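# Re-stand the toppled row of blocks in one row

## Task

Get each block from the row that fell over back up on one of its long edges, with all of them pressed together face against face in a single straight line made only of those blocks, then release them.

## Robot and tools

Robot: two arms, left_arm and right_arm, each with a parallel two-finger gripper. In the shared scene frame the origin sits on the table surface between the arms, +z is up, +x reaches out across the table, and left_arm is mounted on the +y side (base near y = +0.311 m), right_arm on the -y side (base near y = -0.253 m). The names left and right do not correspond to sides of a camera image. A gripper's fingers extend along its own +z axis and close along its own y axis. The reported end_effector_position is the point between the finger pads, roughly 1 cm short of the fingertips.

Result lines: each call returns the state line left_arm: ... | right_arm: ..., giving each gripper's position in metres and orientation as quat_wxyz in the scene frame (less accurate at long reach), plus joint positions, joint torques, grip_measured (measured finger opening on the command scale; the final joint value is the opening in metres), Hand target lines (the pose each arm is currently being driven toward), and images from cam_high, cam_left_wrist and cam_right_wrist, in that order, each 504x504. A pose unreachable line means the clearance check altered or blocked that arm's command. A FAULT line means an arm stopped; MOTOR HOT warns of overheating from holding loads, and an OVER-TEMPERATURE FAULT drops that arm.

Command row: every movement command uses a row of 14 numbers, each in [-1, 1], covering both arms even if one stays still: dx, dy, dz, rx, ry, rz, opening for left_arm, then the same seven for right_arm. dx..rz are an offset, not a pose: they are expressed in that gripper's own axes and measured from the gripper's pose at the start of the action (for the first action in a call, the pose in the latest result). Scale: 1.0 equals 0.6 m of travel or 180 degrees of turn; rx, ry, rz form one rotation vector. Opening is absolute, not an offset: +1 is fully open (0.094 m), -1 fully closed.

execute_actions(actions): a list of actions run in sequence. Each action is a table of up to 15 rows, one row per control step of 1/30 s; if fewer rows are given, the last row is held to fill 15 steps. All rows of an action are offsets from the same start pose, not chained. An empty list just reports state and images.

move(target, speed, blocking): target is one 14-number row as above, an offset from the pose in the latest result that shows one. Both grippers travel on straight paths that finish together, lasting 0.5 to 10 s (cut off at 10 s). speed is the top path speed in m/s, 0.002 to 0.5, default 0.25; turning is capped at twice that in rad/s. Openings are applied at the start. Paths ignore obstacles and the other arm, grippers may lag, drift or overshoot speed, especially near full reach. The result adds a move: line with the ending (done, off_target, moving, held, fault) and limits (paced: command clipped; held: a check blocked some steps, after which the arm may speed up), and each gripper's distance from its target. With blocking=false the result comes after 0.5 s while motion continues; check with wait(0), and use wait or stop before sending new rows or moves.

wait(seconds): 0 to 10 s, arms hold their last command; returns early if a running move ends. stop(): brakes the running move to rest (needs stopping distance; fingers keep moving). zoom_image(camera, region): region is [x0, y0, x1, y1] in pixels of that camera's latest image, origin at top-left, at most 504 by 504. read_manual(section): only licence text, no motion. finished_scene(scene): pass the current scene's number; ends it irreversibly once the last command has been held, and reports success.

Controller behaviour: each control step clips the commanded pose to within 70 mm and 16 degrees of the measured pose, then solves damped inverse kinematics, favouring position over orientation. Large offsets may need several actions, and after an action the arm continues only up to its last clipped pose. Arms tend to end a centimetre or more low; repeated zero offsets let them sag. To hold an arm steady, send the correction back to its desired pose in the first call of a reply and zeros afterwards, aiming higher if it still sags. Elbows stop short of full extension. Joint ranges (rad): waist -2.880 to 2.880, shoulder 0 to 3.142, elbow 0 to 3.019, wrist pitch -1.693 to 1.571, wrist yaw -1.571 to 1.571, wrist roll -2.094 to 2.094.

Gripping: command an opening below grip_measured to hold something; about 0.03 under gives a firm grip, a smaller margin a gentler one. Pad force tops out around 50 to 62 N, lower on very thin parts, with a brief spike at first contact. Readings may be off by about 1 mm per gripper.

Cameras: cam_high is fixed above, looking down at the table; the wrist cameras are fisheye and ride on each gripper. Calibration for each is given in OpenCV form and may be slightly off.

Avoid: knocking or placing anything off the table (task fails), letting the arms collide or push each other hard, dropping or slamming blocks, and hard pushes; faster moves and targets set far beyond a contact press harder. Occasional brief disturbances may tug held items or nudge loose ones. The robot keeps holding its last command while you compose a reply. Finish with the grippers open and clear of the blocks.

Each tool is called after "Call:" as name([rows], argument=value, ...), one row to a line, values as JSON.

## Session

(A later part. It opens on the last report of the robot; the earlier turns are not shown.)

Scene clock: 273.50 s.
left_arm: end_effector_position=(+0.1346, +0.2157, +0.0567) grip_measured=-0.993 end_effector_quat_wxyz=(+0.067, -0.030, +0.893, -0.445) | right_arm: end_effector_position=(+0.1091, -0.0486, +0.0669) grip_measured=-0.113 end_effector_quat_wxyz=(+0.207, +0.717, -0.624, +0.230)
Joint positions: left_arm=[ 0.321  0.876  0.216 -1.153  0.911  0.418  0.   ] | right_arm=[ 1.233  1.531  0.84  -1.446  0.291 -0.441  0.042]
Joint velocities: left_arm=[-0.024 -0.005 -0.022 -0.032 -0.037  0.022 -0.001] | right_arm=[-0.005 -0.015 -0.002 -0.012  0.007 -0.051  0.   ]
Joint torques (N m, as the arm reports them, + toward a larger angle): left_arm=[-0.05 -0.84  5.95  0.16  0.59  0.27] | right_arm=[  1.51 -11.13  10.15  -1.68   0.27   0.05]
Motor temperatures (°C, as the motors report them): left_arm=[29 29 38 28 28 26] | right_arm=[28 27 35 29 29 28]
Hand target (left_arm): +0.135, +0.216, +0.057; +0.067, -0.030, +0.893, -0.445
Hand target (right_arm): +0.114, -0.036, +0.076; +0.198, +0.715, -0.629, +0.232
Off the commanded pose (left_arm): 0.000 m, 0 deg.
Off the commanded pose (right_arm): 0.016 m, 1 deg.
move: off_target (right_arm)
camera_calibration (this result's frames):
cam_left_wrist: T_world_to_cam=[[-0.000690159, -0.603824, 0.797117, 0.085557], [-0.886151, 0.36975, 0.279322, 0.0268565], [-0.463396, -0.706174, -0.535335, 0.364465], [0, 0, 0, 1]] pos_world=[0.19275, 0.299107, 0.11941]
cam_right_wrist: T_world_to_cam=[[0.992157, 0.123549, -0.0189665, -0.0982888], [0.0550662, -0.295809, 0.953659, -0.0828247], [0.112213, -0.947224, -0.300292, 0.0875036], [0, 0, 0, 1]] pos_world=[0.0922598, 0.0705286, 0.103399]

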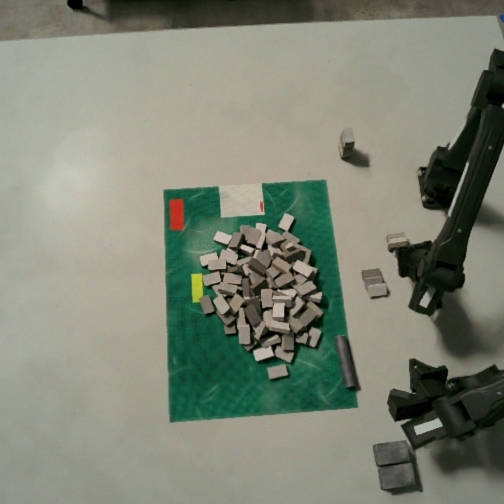

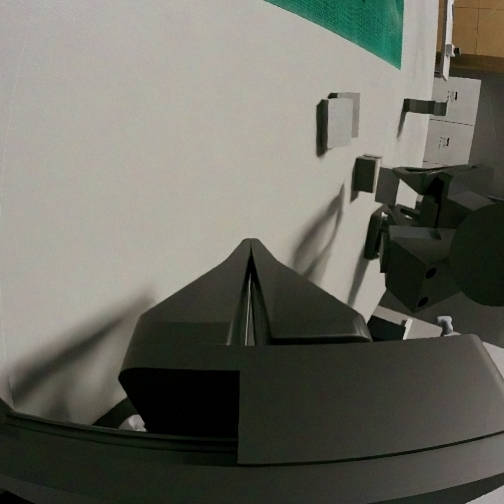

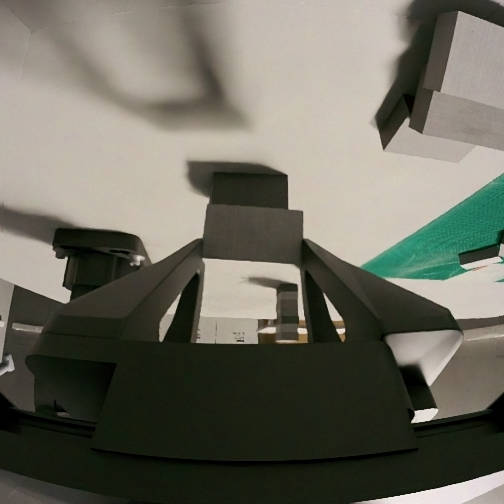

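Call:
move(target=[0,0,0,0,0,0,-1,-0.027,0.002,0.059,0,0,0,-0.2], speed=0.06)

Call:
move(target=[0,0,0,0,0,0,-1,0.019,0,0.014,0,0,0,-0.2], speed=0.03)

Call:
move(target=[0,0,0,0,0,0,-1,-0.008,0,0.011,0,0,0,-0.2], speed=0.03)

Call:
move(target=[0,0,0,0,0,0,-1,0,0,0,0,0,0,0.4])

Call:
move(target=[0,0,0,0,0,0,-1,0,0,-0.1,0,0,0,0.4], speed=0.15)

Call:
move(target=[0,0,0,0,0,0,-1,0.01,-0.14,0,0,-0.5,0,0.4], speed=0.3)

Scene clock: 289.60 s.
left_arm: end_effector_position=(+0.1346, +0.2157, +0.0567) grip_measured=-0.993 end_effector_quat_wxyz=(+0.067, -0.030, +0.893, -0.445) | right_arm: end_effector_position=(+0.1074, -0.0528, +0.0336) grip_measured=-0.113 end_effector_quat_wxyz=(+0.204, +0.717, -0.627, +0.229)
Joint positions: left_arm=[ 0.321  0.876  0.216 -1.153  0.911  0.418  0.   ] | right_arm=[ 1.233  1.585  0.791 -1.336  0.291 -0.438  0.042]
Joint velocities: left_arm=[-0.015 -0.015 -0.002 -0.007  0.125  0.051  0.   ] | right_arm=[-0.005  0.005  0.007 -0.007 -0.007  0.007 -0.001]
Joint torques (N m, as the arm reports them, + toward a larger angle): left_arm=[ 0.12 -1.07  5.89  0.28  0.58  0.27] | right_arm=[  0.06 -10.56   4.72  -0.23   0.27  -0.2 ]
Motor temperatures (°C, as the motors report them): left_arm=[29 29 38 28 28 26] | right_arm=[28 27 36 29 29 28]
Hand target (left_arm): +0.135, +0.216, +0.057; +0.067, -0.030, +0.893, -0.445
Hand target (right_arm): +0.108, -0.056, +0.028; +0.207, +0.717, -0.624, +0.230
Off the commanded pose (left_arm): 0.000 m, 0 deg.
Off the commanded pose (right_arm): 0.006 m, 0 deg.
move: done
camera_calibration (this result's frames):
cam_left_wrist: T_world_to_cam=[[-0.000690159, -0.603824, 0.797117, 0.085557], [-0.886151, 0.36975, 0.279322, 0.0268565], [-0.463396, -0.706174, -0.535335, 0.364465], [0, 0, 0, 1]] pos_world=[0.19275, 0.299107, 0.11941]
cam_right_wrist: T_world_to_cam=[[0.992532, 0.121202, -0.0138216, -0.0970498], [0.0501595, -0.302204, 0.951923, -0.0519674], [0.111198, -0.945507, -0.306026, 0.0741396], [0, 0, 0, 1]] pos_world=[0.0906875, 0.0661574, 0.0708163]

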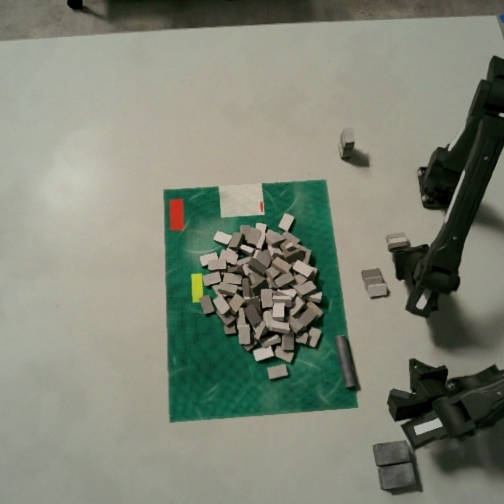

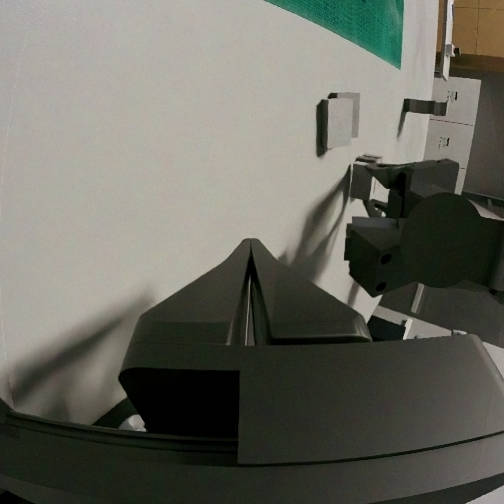

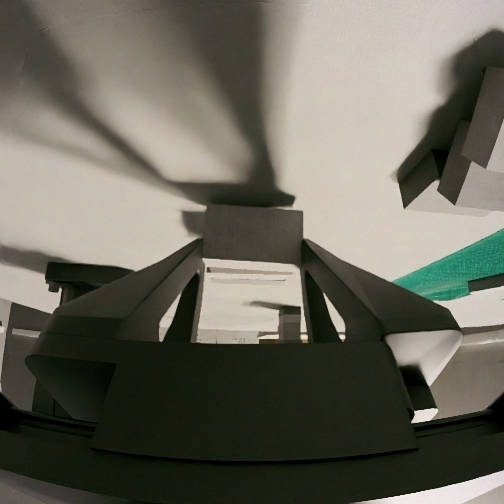

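Scene clock: 290.33 s.
left_arm: end_effector_position=(+0.1346, +0.2157, +0.0567) grip_measured=-0.993 end_effector_quat_wxyz=(+0.067, -0.030, +0.893, -0.445) | right_arm: end_effector_position=(+0.1072, -0.0654, +0.0331) grip_measured=-0.113 end_effector_quat_wxyz=(+0.211, +0.714, -0.626, +0.232)
Joint positions: left_arm=[ 0.321  0.876  0.216 -1.153  0.911  0.418  0.   ] | right_arm=[ 1.218  1.572  0.765 -1.336  0.298 -0.446  0.042]
Joint velocities: left_arm=[-0.015 -0.005  0.007  0.007 -0.11   0.007 -0.   ] | right_arm=[ 0.005  0.005 -0.012 -0.012  0.022 -0.022  0.   ]
Joint torques (N m, as the arm reports them, + toward a larger angle): left_arm=[ 0.13 -1.02  6.06  0.28  0.64  0.27] | right_arm=[  0.68 -11.9    4.49  -0.13   0.33  -0.24]
Motor temperatures (°C, as the motors report them): left_arm=[29 29 38 28 28 26] | right_arm=[28 27 36 29 29 28]
Hand target (left_arm): +0.135, +0.216, +0.057; +0.067, -0.030, +0.893, -0.445
Hand target (right_arm): +0.109, -0.067, +0.033; +0.204, +0.717, -0.627, +0.229
Off the commanded pose (left_arm): 0.000 m, 0 deg.
Off the commanded pose (right_arm): 0.003 m, 1 deg.
move: done
camera_calibration (this result's frames):
cam_left_wrist: T_world_to_cam=[[-0.000690159, -0.603824, 0.797117, 0.085557], [-0.886151, 0.36975, 0.279322, 0.0268565], [-0.463396, -0.706174, -0.535335, 0.364465], [0, 0, 0, 1]] pos_world=[0.19275, 0.299107, 0.11941]
cam_right_wrist: T_world_to_cam=[[0.992986, 0.116675, -0.0191332, -0.0955058], [0.052313, -0.288437, 0.956069, -0.0548187], [0.106031, -0.950364, -0.292518, 0.0618774], [0, 0, 0, 1]] pos_world=[0.0911427, 0.0541374, 0.0686833]

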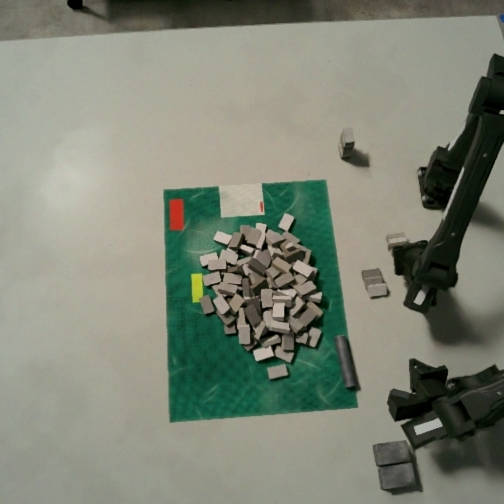

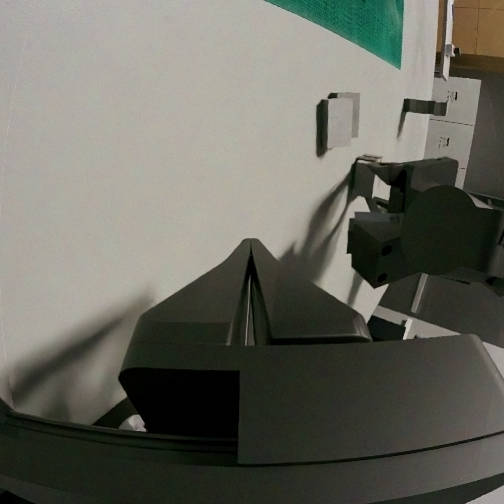

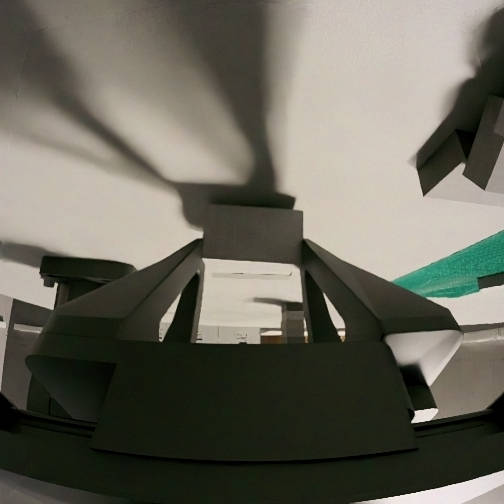

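Scene clock: 291.03 s.
left_arm: end_effector_position=(+0.1346, +0.2157, +0.0567) grip_measured=-0.993 end_effector_quat_wxyz=(+0.067, -0.030, +0.893, -0.445) | right_arm: end_effector_position=(+0.1079, -0.0638, +0.0306) grip_measured=-0.113 end_effector_quat_wxyz=(+0.208, +0.714, -0.627, +0.231)
Joint positions: left_arm=[ 0.321  0.876  0.216 -1.153  0.911  0.418  0.   ] | right_arm=[ 1.218  1.577  0.765 -1.324  0.298 -0.446  0.042]
Joint velocities: left_arm=[ 0.005 -0.005  0.002  0.007  0.022 -0.022  0.   ] | right_arm=[-0.005 -0.005 -0.002  0.012 -0.007 -0.037  0.001]
Joint torques (N m, as the arm reports them, + toward a larger angle): left_arm=[-0.1  -1.07  6.    0.23  0.61  0.26] | right_arm=[  1.16 -10.64   5.11  -0.06   0.14  -0.1 ]
Motor temperatures (°C, as the motors report them): left_arm=[29 29 38 28 28 26] | right_arm=[28 27 36 29 29 28]
Hand target (left_arm): +0.135, +0.216, +0.057; +0.067, -0.030, +0.893, -0.445
Hand target (right_arm): +0.107, -0.065, +0.025; +0.211, +0.714, -0.626, +0.232
Off the commanded pose (left_arm): 0.000 m, 0 deg.
Off the commanded pose (right_arm): 0.006 m, 0 deg.
move: done
camera_calibration (this result's frames):
cam_left_wrist: T_world_to_cam=[[-0.000690159, -0.603824, 0.797117, 0.085557], [-0.886151, 0.36975, 0.279322, 0.0268565], [-0.463396, -0.706174, -0.535335, 0.364465], [0, 0, 0, 1]] pos_world=[0.19275, 0.299107, 0.11941]
cam_right_wrist: T_world_to_cam=[[0.993028, 0.116774, -0.0161005, -0.0965248], [0.0500259, -0.293801, 0.954557, -0.0519853], [0.106737, -0.948707, -0.297594, 0.0627858], [0, 0, 0, 1]] pos_world=[0.0917509, 0.0555636, 0.0667536]

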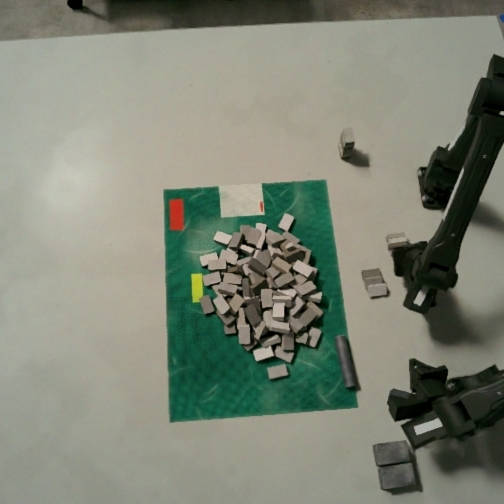

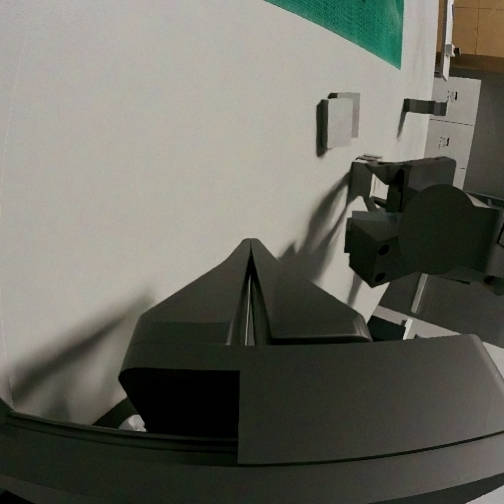

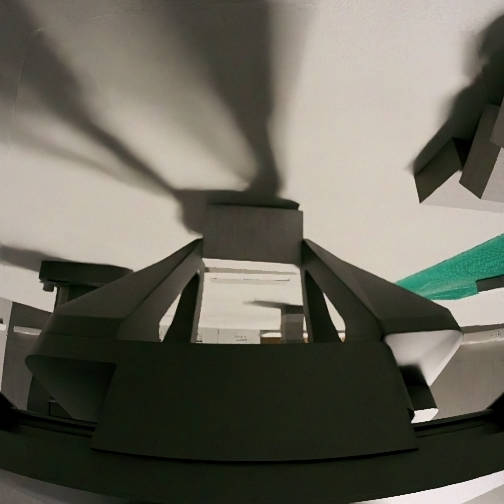

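Scene clock: 291.53 s.
left_arm: end_effector_position=(+0.1346, +0.2157, +0.0567) grip_measured=-0.993 end_effector_quat_wxyz=(+0.067, -0.030, +0.893, -0.445) | right_arm: end_effector_position=(+0.1079, -0.0638, +0.0305) grip_measured=+0.397 end_effector_quat_wxyz=(+0.208, +0.714, -0.627, +0.231)
Joint positions: left_arm=[ 0.321  0.876  0.216 -1.153  0.911  0.418  0.   ] | right_arm=[ 1.218  1.577  0.765 -1.324  0.298 -0.446  0.066]
Joint velocities: left_arm=[-0.015 -0.005 -0.002 -0.002 -0.022  0.007 -0.   ] | right_arm=[ 0.005 -0.015 -0.017 -0.017  0.007  0.037 -0.   ]
Joint torques (N m, as the arm reports them, + toward a larger angle): left_arm=[-0.11 -1.02  5.96  0.41  0.64  0.24] | right_arm=[  1.02 -11.17   5.73  -0.93   0.19  -0.07]
Motor temperatures (°C, as the motors report them): left_arm=[29 29 38 28 28 26] | right_arm=[28 27 36 29 29 28]
Hand target (left_arm): +0.135, +0.216, +0.057; +0.067, -0.030, +0.893, -0.445
Hand target (right_arm): +0.108, -0.064, +0.030; +0.208, +0.714, -0.627, +0.231
Off the commanded pose (left_arm): 0.000 m, 0 deg.
Off the commanded pose (right_arm): 0.000 m, 0 deg.
move: done
camera_calibration (this result's frames):
cam_left_wrist: T_world_to_cam=[[-0.000690159, -0.603824, 0.797117, 0.085557], [-0.886151, 0.36975, 0.279322, 0.0268565], [-0.463396, -0.706174, -0.535335, 0.364465], [0, 0, 0, 1]] pos_world=[0.19275, 0.299107, 0.11941]
cam_right_wrist: T_world_to_cam=[[0.993026, 0.116768, -0.01629, -0.0965014], [0.0501687, -0.293466, 0.954652, -0.0519171], [0.106693, -0.948811, -0.297277, 0.0627193], [0, 0, 0, 1]] pos_world=[0.0917413, 0.0555412, 0.0666358]

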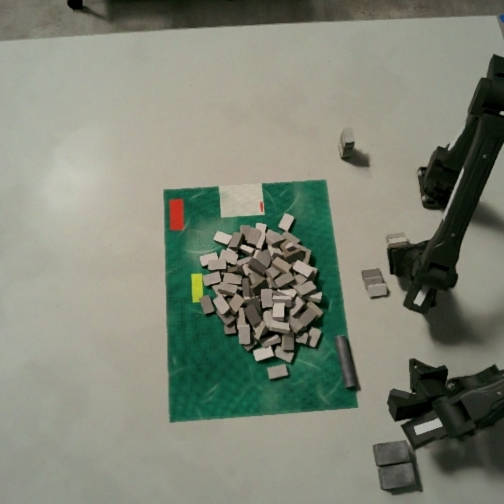

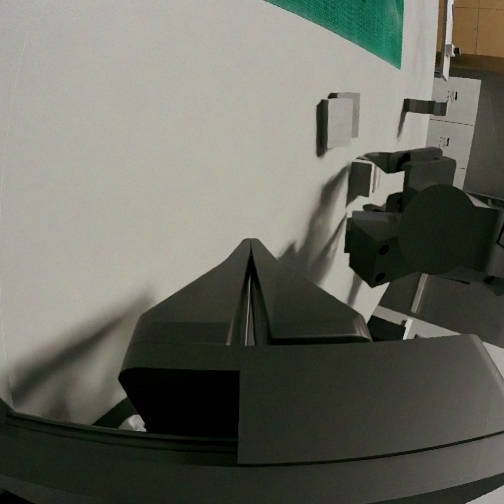

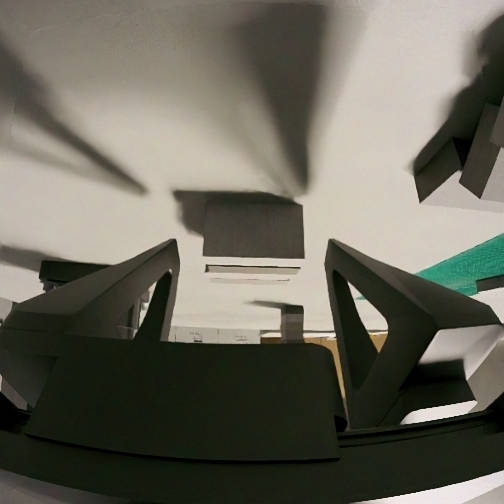

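Scene clock: 292.33 s.
left_arm: end_effector_position=(+0.1346, +0.2157, +0.0567) grip_measured=-0.993 end_effector_quat_wxyz=(+0.067, -0.030, +0.893, -0.445) | right_arm: end_effector_position=(+0.1027, -0.0394, +0.0708) grip_measured=+0.397 end_effector_quat_wxyz=(+0.215, +0.716, -0.622, +0.233)
Joint positions: left_arm=[ 0.321  0.876  0.216 -1.153  0.911  0.418  0.   ] | right_arm=[ 1.261  1.553  0.87  -1.48   0.275 -0.415  0.066]
Joint velocities: left_arm=[-0.005 -0.005 -0.012  0.007 -0.066 -0.022 -0.001] | right_arm=[-0.015 -0.005 -0.012 -0.007  0.037  0.037 -0.001]
Joint torques (N m, as the arm reports them, + toward a larger angle): left_arm=[ 0.43 -0.66  6.02  0.24  0.6   0.27] | right_arm=[  1.4  -11.76   9.6   -1.6    0.11   0.04]
Motor temperatures (°C, as the motors report them): left_arm=[29 29 38 28 28 26] | right_arm=[28 27 36 29 29 28]
Hand target (left_arm): +0.135, +0.216, +0.057; +0.067, -0.030, +0.893, -0.445
Hand target (right_arm): +0.104, -0.030, +0.080; +0.207, +0.714, -0.627, +0.231
Off the commanded pose (left_arm): 0.000 m, 0 deg.
Off the commanded pose (right_arm): 0.013 m, 1 deg.
move: off_target (right_arm)
camera_calibration (this result's frames):
cam_left_wrist: T_world_to_cam=[[-0.000690159, -0.603824, 0.797117, 0.085557], [-0.886151, 0.36975, 0.279322, 0.0268565], [-0.463396, -0.706174, -0.535335, 0.364465], [0, 0, 0, 1]] pos_world=[0.19275, 0.299107, 0.11941]
cam_right_wrist: T_world_to_cam=[[0.992187, 0.12181, -0.0269505, -0.0925612], [0.0603192, -0.279297, 0.958308, -0.0837246], [0.109204, -0.952447, -0.284462, 0.0971483], [0, 0, 0, 1]] pos_world=[0.0862792, 0.0804195, 0.105374]

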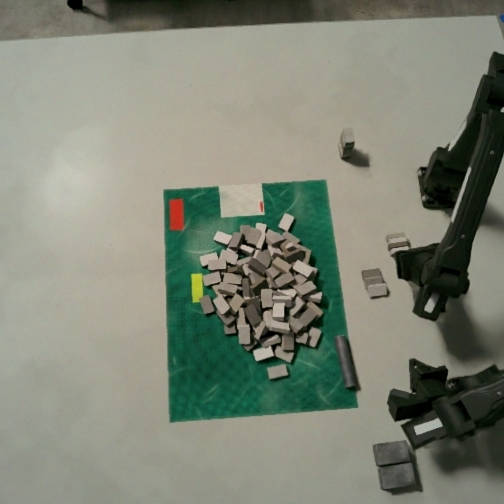

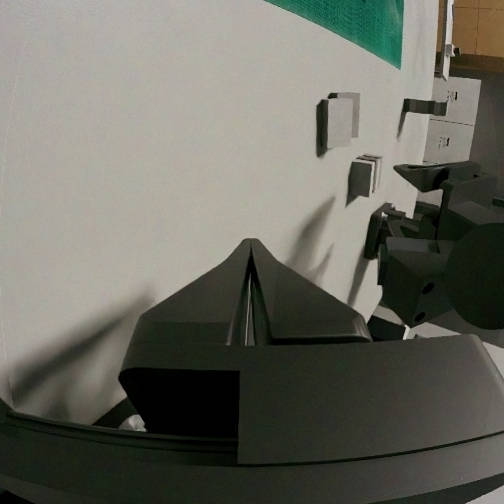

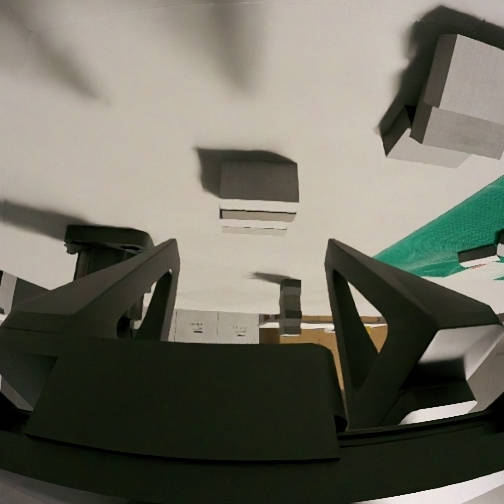

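Scene clock: 295.43 s.
left_arm: end_effector_position=(+0.1346, +0.2157, +0.0567) grip_measured=-0.993 end_effector_quat_wxyz=(+0.067, -0.030, +0.893, -0.445) | right_arm: end_effector_position=(+0.1872, -0.0325, +0.0733) grip_measured=+0.397 end_effector_quat_wxyz=(-0.275, +0.660, -0.602, -0.354)
Joint positions: left_arm=[ 0.321  0.876  0.216 -1.153  0.911  0.418  0.   ] | right_arm=[ 0.392  1.228  0.473 -0.591 -0.911 -1.21   0.066]
Joint velocities: left_arm=[-0.005 -0.005  0.022  0.007 -0.095  0.051  0.001] | right_arm=[ 0.005  0.015 -0.007 -0.022  0.007 -0.037  0.   ]
Joint torques (N m, as the arm reports them, + toward a larger angle): left_arm=[-0.16 -1.01  5.99  0.16  0.62  0.25] | right_arm=[ 0.65 -6.85  6.56  1.58 -0.61 -0.18]
Motor temperatures (°C, as the motors report them): left_arm=[29 29 38 28 28 26] | right_arm=[28 27 35 29 29 28]
Hand target (left_arm): +0.135, +0.216, +0.057; +0.067, -0.030, +0.893, -0.445
Hand target (right_arm): +0.187, -0.034, +0.069; -0.279, +0.662, -0.599, -0.352
Off the commanded pose (left_arm): 0.000 m, 0 deg.
Off the commanded pose (right_arm): 0.001 m, 3 deg.
move: off_target (right_arm)
camera_calibration (this result's frames):
cam_left_wrist: T_world_to_cam=[[-0.000690159, -0.603824, 0.797117, 0.085557], [-0.886151, 0.36975, 0.279322, 0.0268565], [-0.463396, -0.706174, -0.535335, 0.364465], [0, 0, 0, 1]] pos_world=[0.19275, 0.299107, 0.11941]
cam_right_wrist: T_world_to_cam=[[0.988589, 0.131183, -0.0740445, -0.172713], [0.104809, -0.952056, -0.28741, -0.0281867], [-0.108198, 0.27637, -0.954941, 0.224981], [0, 0, 0, 1]] pos_world=[0.198039, -0.0663562, 0.193954]

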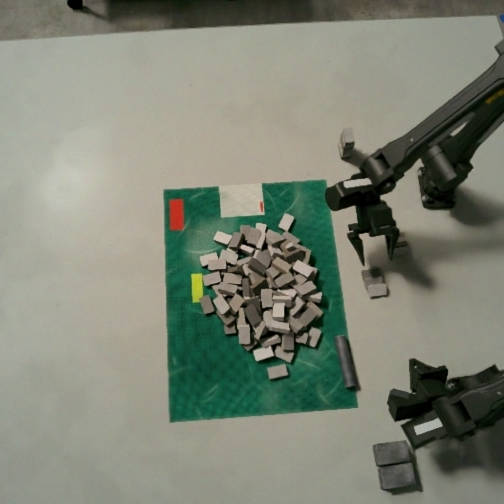

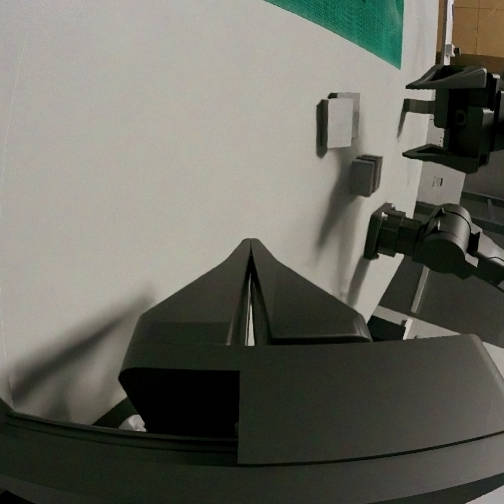

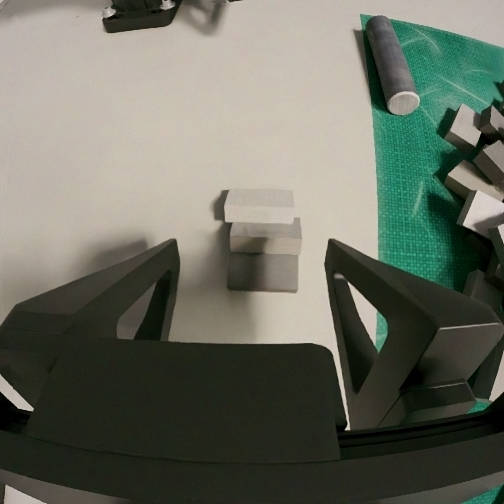

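Call:
move(target=[0,0,0,0,0,0,-1,0.08,-0.007,0.07,0.014,-0.012,-0.019,0.4], speed=0.08)

Call:
move(target=[0,0,0,0,0,0,-1,0,0,0,0,0,0,-0.2])

Call:
move(target=[0,0,0,0,0,0,-1,0.013,0,-0.032,0,0,0,-0.2], speed=0.07)

Call:
move(target=[0,0,0,0,0,0,-1,-0.07,0,-0.048,0,0,0,-0.2], speed=0.15)

Call:
move(target=[0,0,0,0,0,0,-1,-0.068,0.082,0.027,0,0.5,0,-0.2], speed=0.3)

Scene clock: 305.87 s.
left_arm: end_effector_position=(+0.1346, +0.2157, +0.0567) grip_measured=-0.993 end_effector_quat_wxyz=(+0.067, -0.030, +0.893, -0.445) | right_arm: end_effector_position=(+0.1925, -0.0279, +0.0110) grip_measured=+0.397 end_effector_quat_wxyz=(-0.313, +0.666, -0.585, -0.341)
Joint positions: left_arm=[ 0.321  0.876  0.216 -1.153  0.911  0.418  0.   ] | right_arm=[ 0.397  1.451  0.379 -0.172 -0.923 -1.19   0.066]
Joint velocities: left_arm=[ 0.005 -0.005 -0.017 -0.012  0.037 -0.081  0.001] | right_arm=[-0.024 -0.015 -0.002  0.002 -0.007  0.081 -0.001]
Joint torques (N m, as the arm reports them, + toward a larger angle): left_arm=[ 0.07 -0.95  5.91  0.39  0.59  0.27] | right_arm=[ 1.35 -8.43  4.16  1.72 -0.6   0.01]
Motor temperatures (°C, as the motors report them): left_arm=[29 29 38 28 28 26] | right_arm=[28 27 35 29 29 28]
Hand target (left_arm): +0.135, +0.216, +0.057; +0.067, -0.030, +0.893, -0.445
Hand target (right_arm): +0.189, -0.026, +0.009; -0.312, +0.665, -0.585, -0.345
Off the commanded pose (left_arm): 0.000 m, 0 deg.
Off the commanded pose (right_arm): 0.006 m, 0 deg.
move: done
camera_calibration (this result's frames):
cam_left_wrist: T_world_to_cam=[[-0.000690159, -0.603824, 0.797117, 0.085557], [-0.886151, 0.36975, 0.279322, 0.0268565], [-0.463396, -0.706174, -0.535335, 0.364465], [0, 0, 0, 1]] pos_world=[0.19275, 0.299107, 0.11941]
cam_right_wrist: T_world_to_cam=[[0.991644, 0.128809, 0.00708075, -0.184739], [0.124274, -0.939119, -0.320329, -0.0452932], [-0.0346117, 0.318532, -0.94728, 0.151735], [0, 0, 0, 1]] pos_world=[0.194076, -0.067072, 0.130535]

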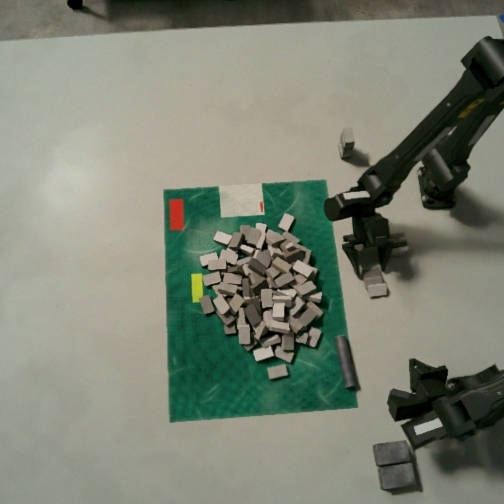

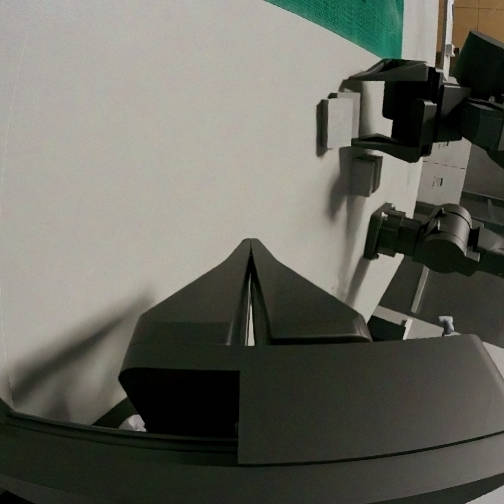

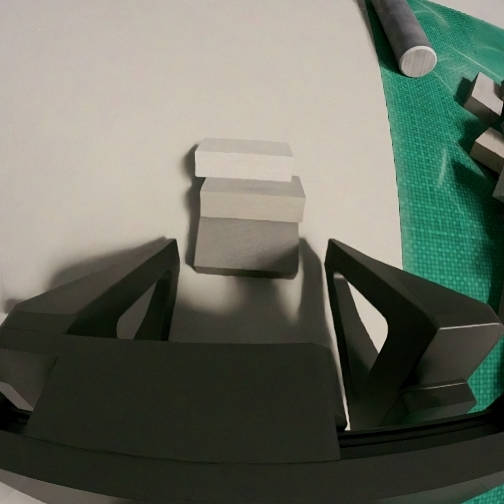

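Scene clock: 306.37 s.
left_arm: end_effector_position=(+0.1346, +0.2157, +0.0567) grip_measured=-0.993 end_effector_quat_wxyz=(+0.067, -0.030, +0.893, -0.445) | right_arm: end_effector_position=(+0.1925, -0.0279, +0.0110) grip_measured=-0.098 end_effector_quat_wxyz=(-0.313, +0.666, -0.585, -0.341)
Joint positions: left_arm=[ 0.321  0.876  0.216 -1.153  0.911  0.418  0.   ] | right_arm=[ 0.397  1.451  0.379 -0.172 -0.923 -1.19   0.042]
Joint velocities: left_arm=[-0.015 -0.015  0.002 -0.012  0.022  0.022 -0.001] | right_arm=[-0.005 -0.005 -0.017  0.007 -0.066  0.037  0.001]
Joint torques (N m, as the arm reports them, + toward a larger angle): left_arm=[ 0.16 -0.54  6.08  0.21  0.61  0.3 ] | right_arm=[ 0.51 -8.69  5.04  0.89 -0.47 -0.13]
Motor temperatures (°C, as the motors report them): left_arm=[29 29 38 28 28 26] | right_arm=[28 27 34 29 29 28]
Hand target (left_arm): +0.135, +0.216, +0.057; +0.067, -0.030, +0.893, -0.445
Hand target (right_arm): +0.193, -0.028, +0.011; -0.313, +0.666, -0.585, -0.341
Off the commanded pose (left_arm): 0.000 m, 0 deg.
Off the commanded pose (right_arm): 0.000 m, 0 deg.
move: done
camera_calibration (this result's frames):
cam_left_wrist: T_world_to_cam=[[-0.000690159, -0.603824, 0.797117, 0.085557], [-0.886151, 0.36975, 0.279322, 0.0268565], [-0.463396, -0.706174, -0.535335, 0.364465], [0, 0, 0, 1]] pos_world=[0.19275, 0.299107, 0.11941]
cam_right_wrist: T_world_to_cam=[[0.991674, 0.128594, 0.00676768, -0.184747], [0.12397, -0.939157, -0.320336, -0.0452356], [-0.0348372, 0.318508, -0.94728, 0.151777], [0, 0, 0, 1]] pos_world=[0.194104, -0.0670683, 0.130535]

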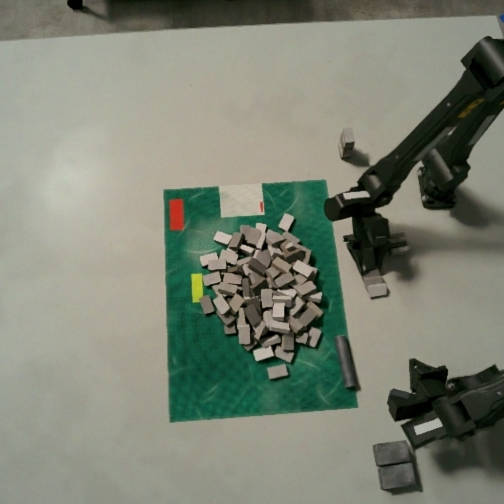

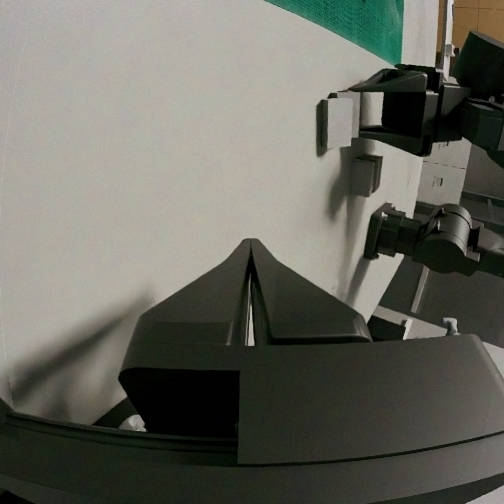

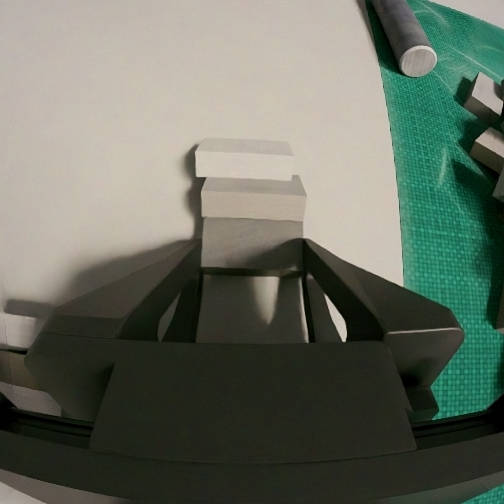

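Scene clock: 307.23 s.
left_arm: end_effector_position=(+0.1346, +0.2157, +0.0567) grip_measured=-0.993 end_effector_quat_wxyz=(+0.067, -0.030, +0.893, -0.445) | right_arm: end_effector_position=(+0.1887, -0.0477, +0.0112) grip_measured=-0.098 end_effector_quat_wxyz=(-0.309, +0.664, -0.586, -0.345)
Joint positions: left_arm=[ 0.321  0.876  0.216 -1.153  0.911  0.418  0.   ] | right_arm=[ 0.323  1.44   0.379 -0.291 -0.947 -1.31   0.042]
Joint velocities: left_arm=[ 0.005 -0.005 -0.002 -0.012 -0.022 -0.037 -0.   ] | right_arm=[-0.005  0.015 -0.007 -0.007  0.051 -0.095 -0.001]
Joint torques (N m, as the arm reports them, + toward a larger angle): left_arm=[ 0.14 -0.91  5.94  0.32  0.61  0.28] | right_arm=[ 0.2  -9.61  6.32 -0.11 -0.5  -0.16]
Motor temperatures (°C, as the motors report them): left_arm=[29 29 38 28 28 26] | right_arm=[28 27 34 29 29 28]
Hand target (left_arm): +0.135, +0.216, +0.057; +0.067, -0.030, +0.893, -0.445
Hand target (right_arm): +0.195, -0.048, +0.016; -0.313, +0.666, -0.585, -0.342
Off the commanded pose (left_arm): 0.000 m, 0 deg.
Off the commanded pose (right_arm): 0.008 m, 1 deg.
move: done
camera_calibration (this result's frames):
cam_left_wrist: T_world_to_cam=[[-0.000690159, -0.603824, 0.797117, 0.085557], [-0.886151, 0.36975, 0.279322, 0.0268565], [-0.463396, -0.706174, -0.535335, 0.364465], [0, 0, 0, 1]] pos_world=[0.19275, 0.299107, 0.11941]
cam_right_wrist: T_world_to_cam=[[0.991437, 0.130495, -0.00488658, -0.178158], [0.12202, -0.939079, -0.321313, -0.0629104], [-0.0465187, 0.317966, -0.94696, 0.160279], [0, 0, 0, 1]] pos_world=[0.191765, -0.0867923, 0.130693]

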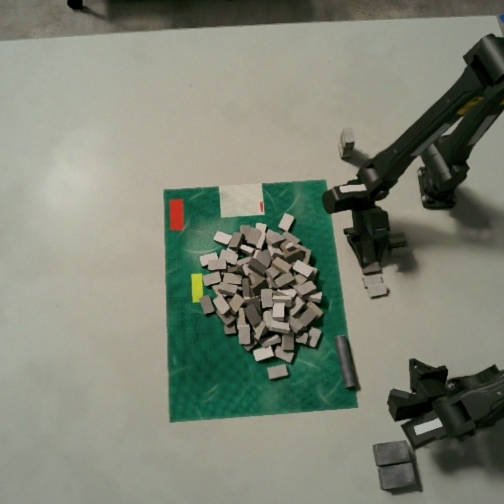

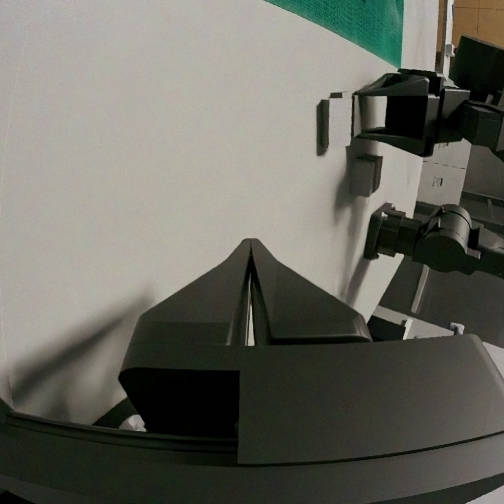

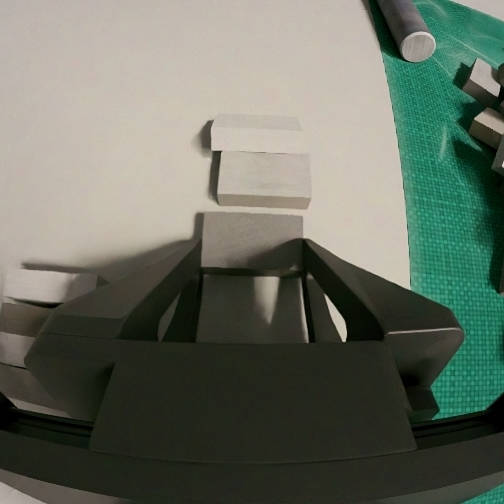

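Scene clock: 308.07 s.
left_arm: end_effector_position=(+0.1346, +0.2157, +0.0567) grip_measured=-0.993 end_effector_quat_wxyz=(+0.067, -0.030, +0.893, -0.445) | right_arm: end_effector_position=(+0.1698, -0.0532, +0.0501) grip_measured=-0.098 end_effector_quat_wxyz=(-0.297, +0.661, -0.592, -0.352)
Joint positions: left_arm=[ 0.321  0.876  0.216 -1.153  0.911  0.418  0.   ] | right_arm=[ 0.323  1.237  0.379 -0.525 -0.945 -1.311  0.042]
Joint velocities: left_arm=[-0.005 -0.005  0.017 -0.002  0.066 -0.037  0.   ] | right_arm=[-0.005 -0.015 -0.022 -0.002 -0.007  0.007  0.001]
Joint torques (N m, as the arm reports them, + toward a larger angle): left_arm=[-0.1  -1.22  5.95  0.29  0.64  0.27] | right_arm=[ 0.93 -6.55 11.07 -0.05 -0.6  -0.05]
Motor temperatures (°C, as the motors report them): left_arm=[29 29 38 28 28 26] | right_arm=[28 27 34 29 29 28]
Hand target (left_arm): +0.135, +0.216, +0.057; +0.067, -0.030, +0.893, -0.445
Hand target (right_arm): +0.187, -0.049, +0.063; -0.309, +0.664, -0.586, -0.345
Off the commanded pose (left_arm): 0.000 m, 0 deg.
Off the commanded pose (right_arm): 0.023 m, 2 deg.
move: off_target (right_arm)
camera_calibration (this result's frames):
cam_left_wrist: T_world_to_cam=[[-0.000690159, -0.603824, 0.797117, 0.085557], [-0.886151, 0.36975, 0.279322, 0.0268565], [-0.463396, -0.706174, -0.535335, 0.364465], [0, 0, 0, 1]] pos_world=[0.19275, 0.299107, 0.11941]
cam_right_wrist: T_world_to_cam=[[0.99087, 0.130213, -0.0349438, -0.156891], [0.112686, -0.942186, -0.315575, -0.0520995], [-0.0740154, 0.308756, -0.948257, 0.202196], [0, 0, 0, 1]] pos_world=[0.176295, -0.0910875, 0.16981]

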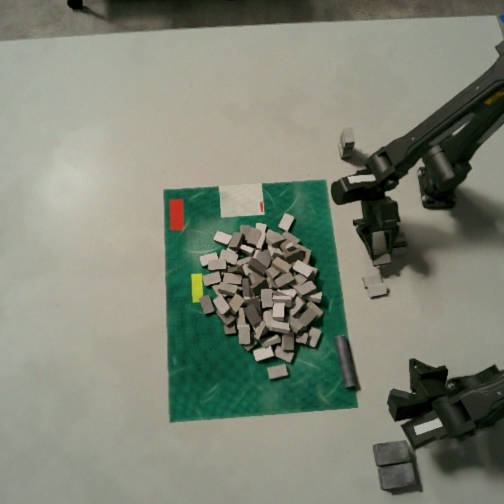

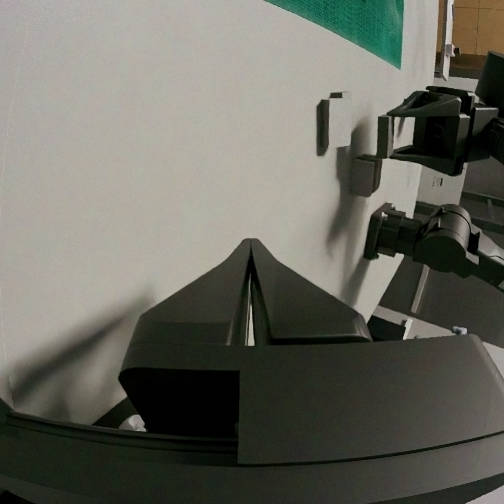

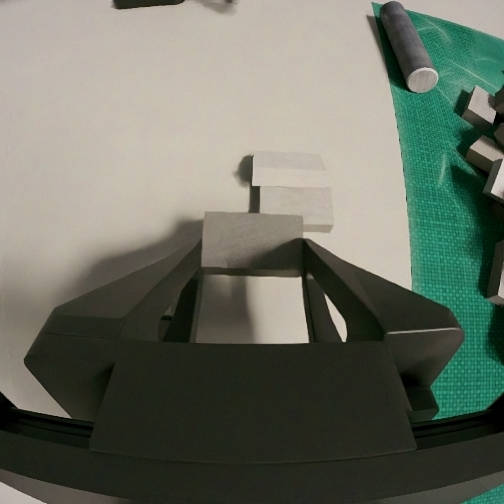

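Scene clock: 311.20 s.
left_arm: end_effector_position=(+0.1346, +0.2157, +0.0567) grip_measured=-0.993 end_effector_quat_wxyz=(+0.067, -0.030, +0.893, -0.445) | right_arm: end_effector_position=(+0.1115, -0.0354, +0.0679) grip_measured=-0.098 end_effector_quat_wxyz=(+0.207, +0.716, -0.626, +0.230)
Joint positions: left_arm=[ 0.321  0.876  0.216 -1.153  0.911  0.418  0.   ] | right_arm=[ 1.241  1.56   0.878 -1.457  0.287 -0.43   0.042]
Joint velocities: left_arm=[-0.015 -0.005 -0.012 -0.002  0.022 -0.081  0.001] | right_arm=[ 0.005 -0.005  0.002 -0.037 -0.022  0.007  0.001]
Joint torques (N m, as the arm reports them, + toward a larger angle): left_arm=[ 0.52 -1.14  5.92  0.23  0.62  0.25] | right_arm=[  1.35 -11.31  10.44  -1.79   0.32  -0.01]
Motor temperatures (°C, as the motors report them): left_arm=[29 29 38 28 28 26] | right_arm=[28 27 35 29 29 28]
Hand target (left_arm): +0.135, +0.216, +0.057; +0.067, -0.030, +0.893, -0.445
Hand target (right_arm): +0.116, -0.023, +0.077; +0.198, +0.714, -0.630, +0.232
Off the commanded pose (left_arm): 0.000 m, 0 deg.
Off the commanded pose (right_arm): 0.016 m, 1 deg.
move: off_target (right_arm)
camera_calibration (this result's frames):
cam_left_wrist: T_world_to_cam=[[-0.000690159, -0.603824, 0.797117, 0.085557], [-0.886151, 0.36975, 0.279322, 0.0268565], [-0.463396, -0.706174, -0.535335, 0.364465], [0, 0, 0, 1]] pos_world=[0.19275, 0.299107, 0.11941]
cam_right_wrist: T_world_to_cam=[[0.992549, 0.120696, -0.0167034, -0.102626], [0.0520759, -0.296265, 0.953685, -0.0797793], [0.110158, -0.947449, -0.300343, 0.100271], [0, 0, 0, 1]] pos_world=[0.0949701, 0.0837522, 0.104486]

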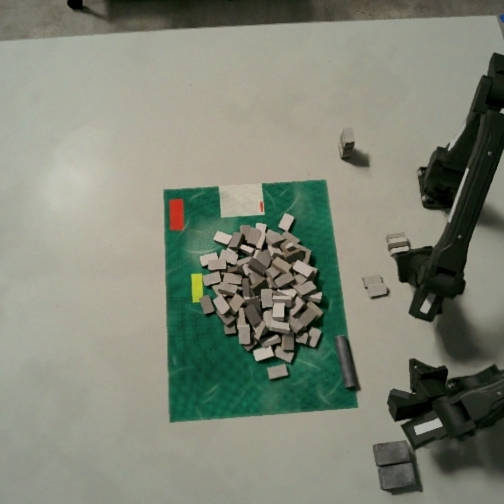

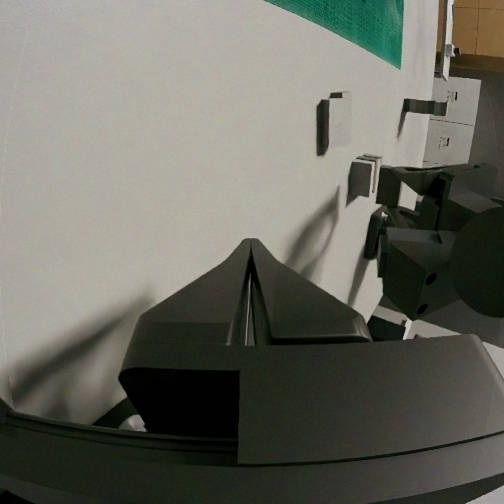

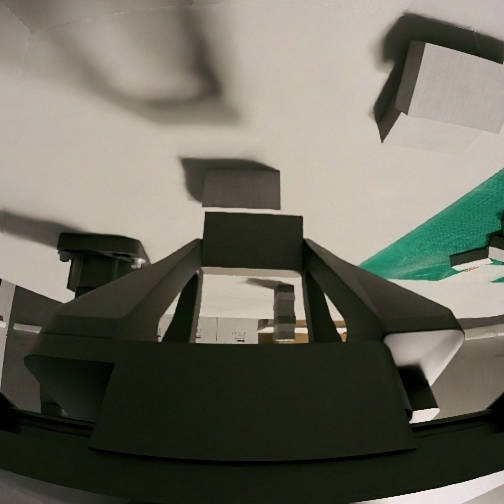

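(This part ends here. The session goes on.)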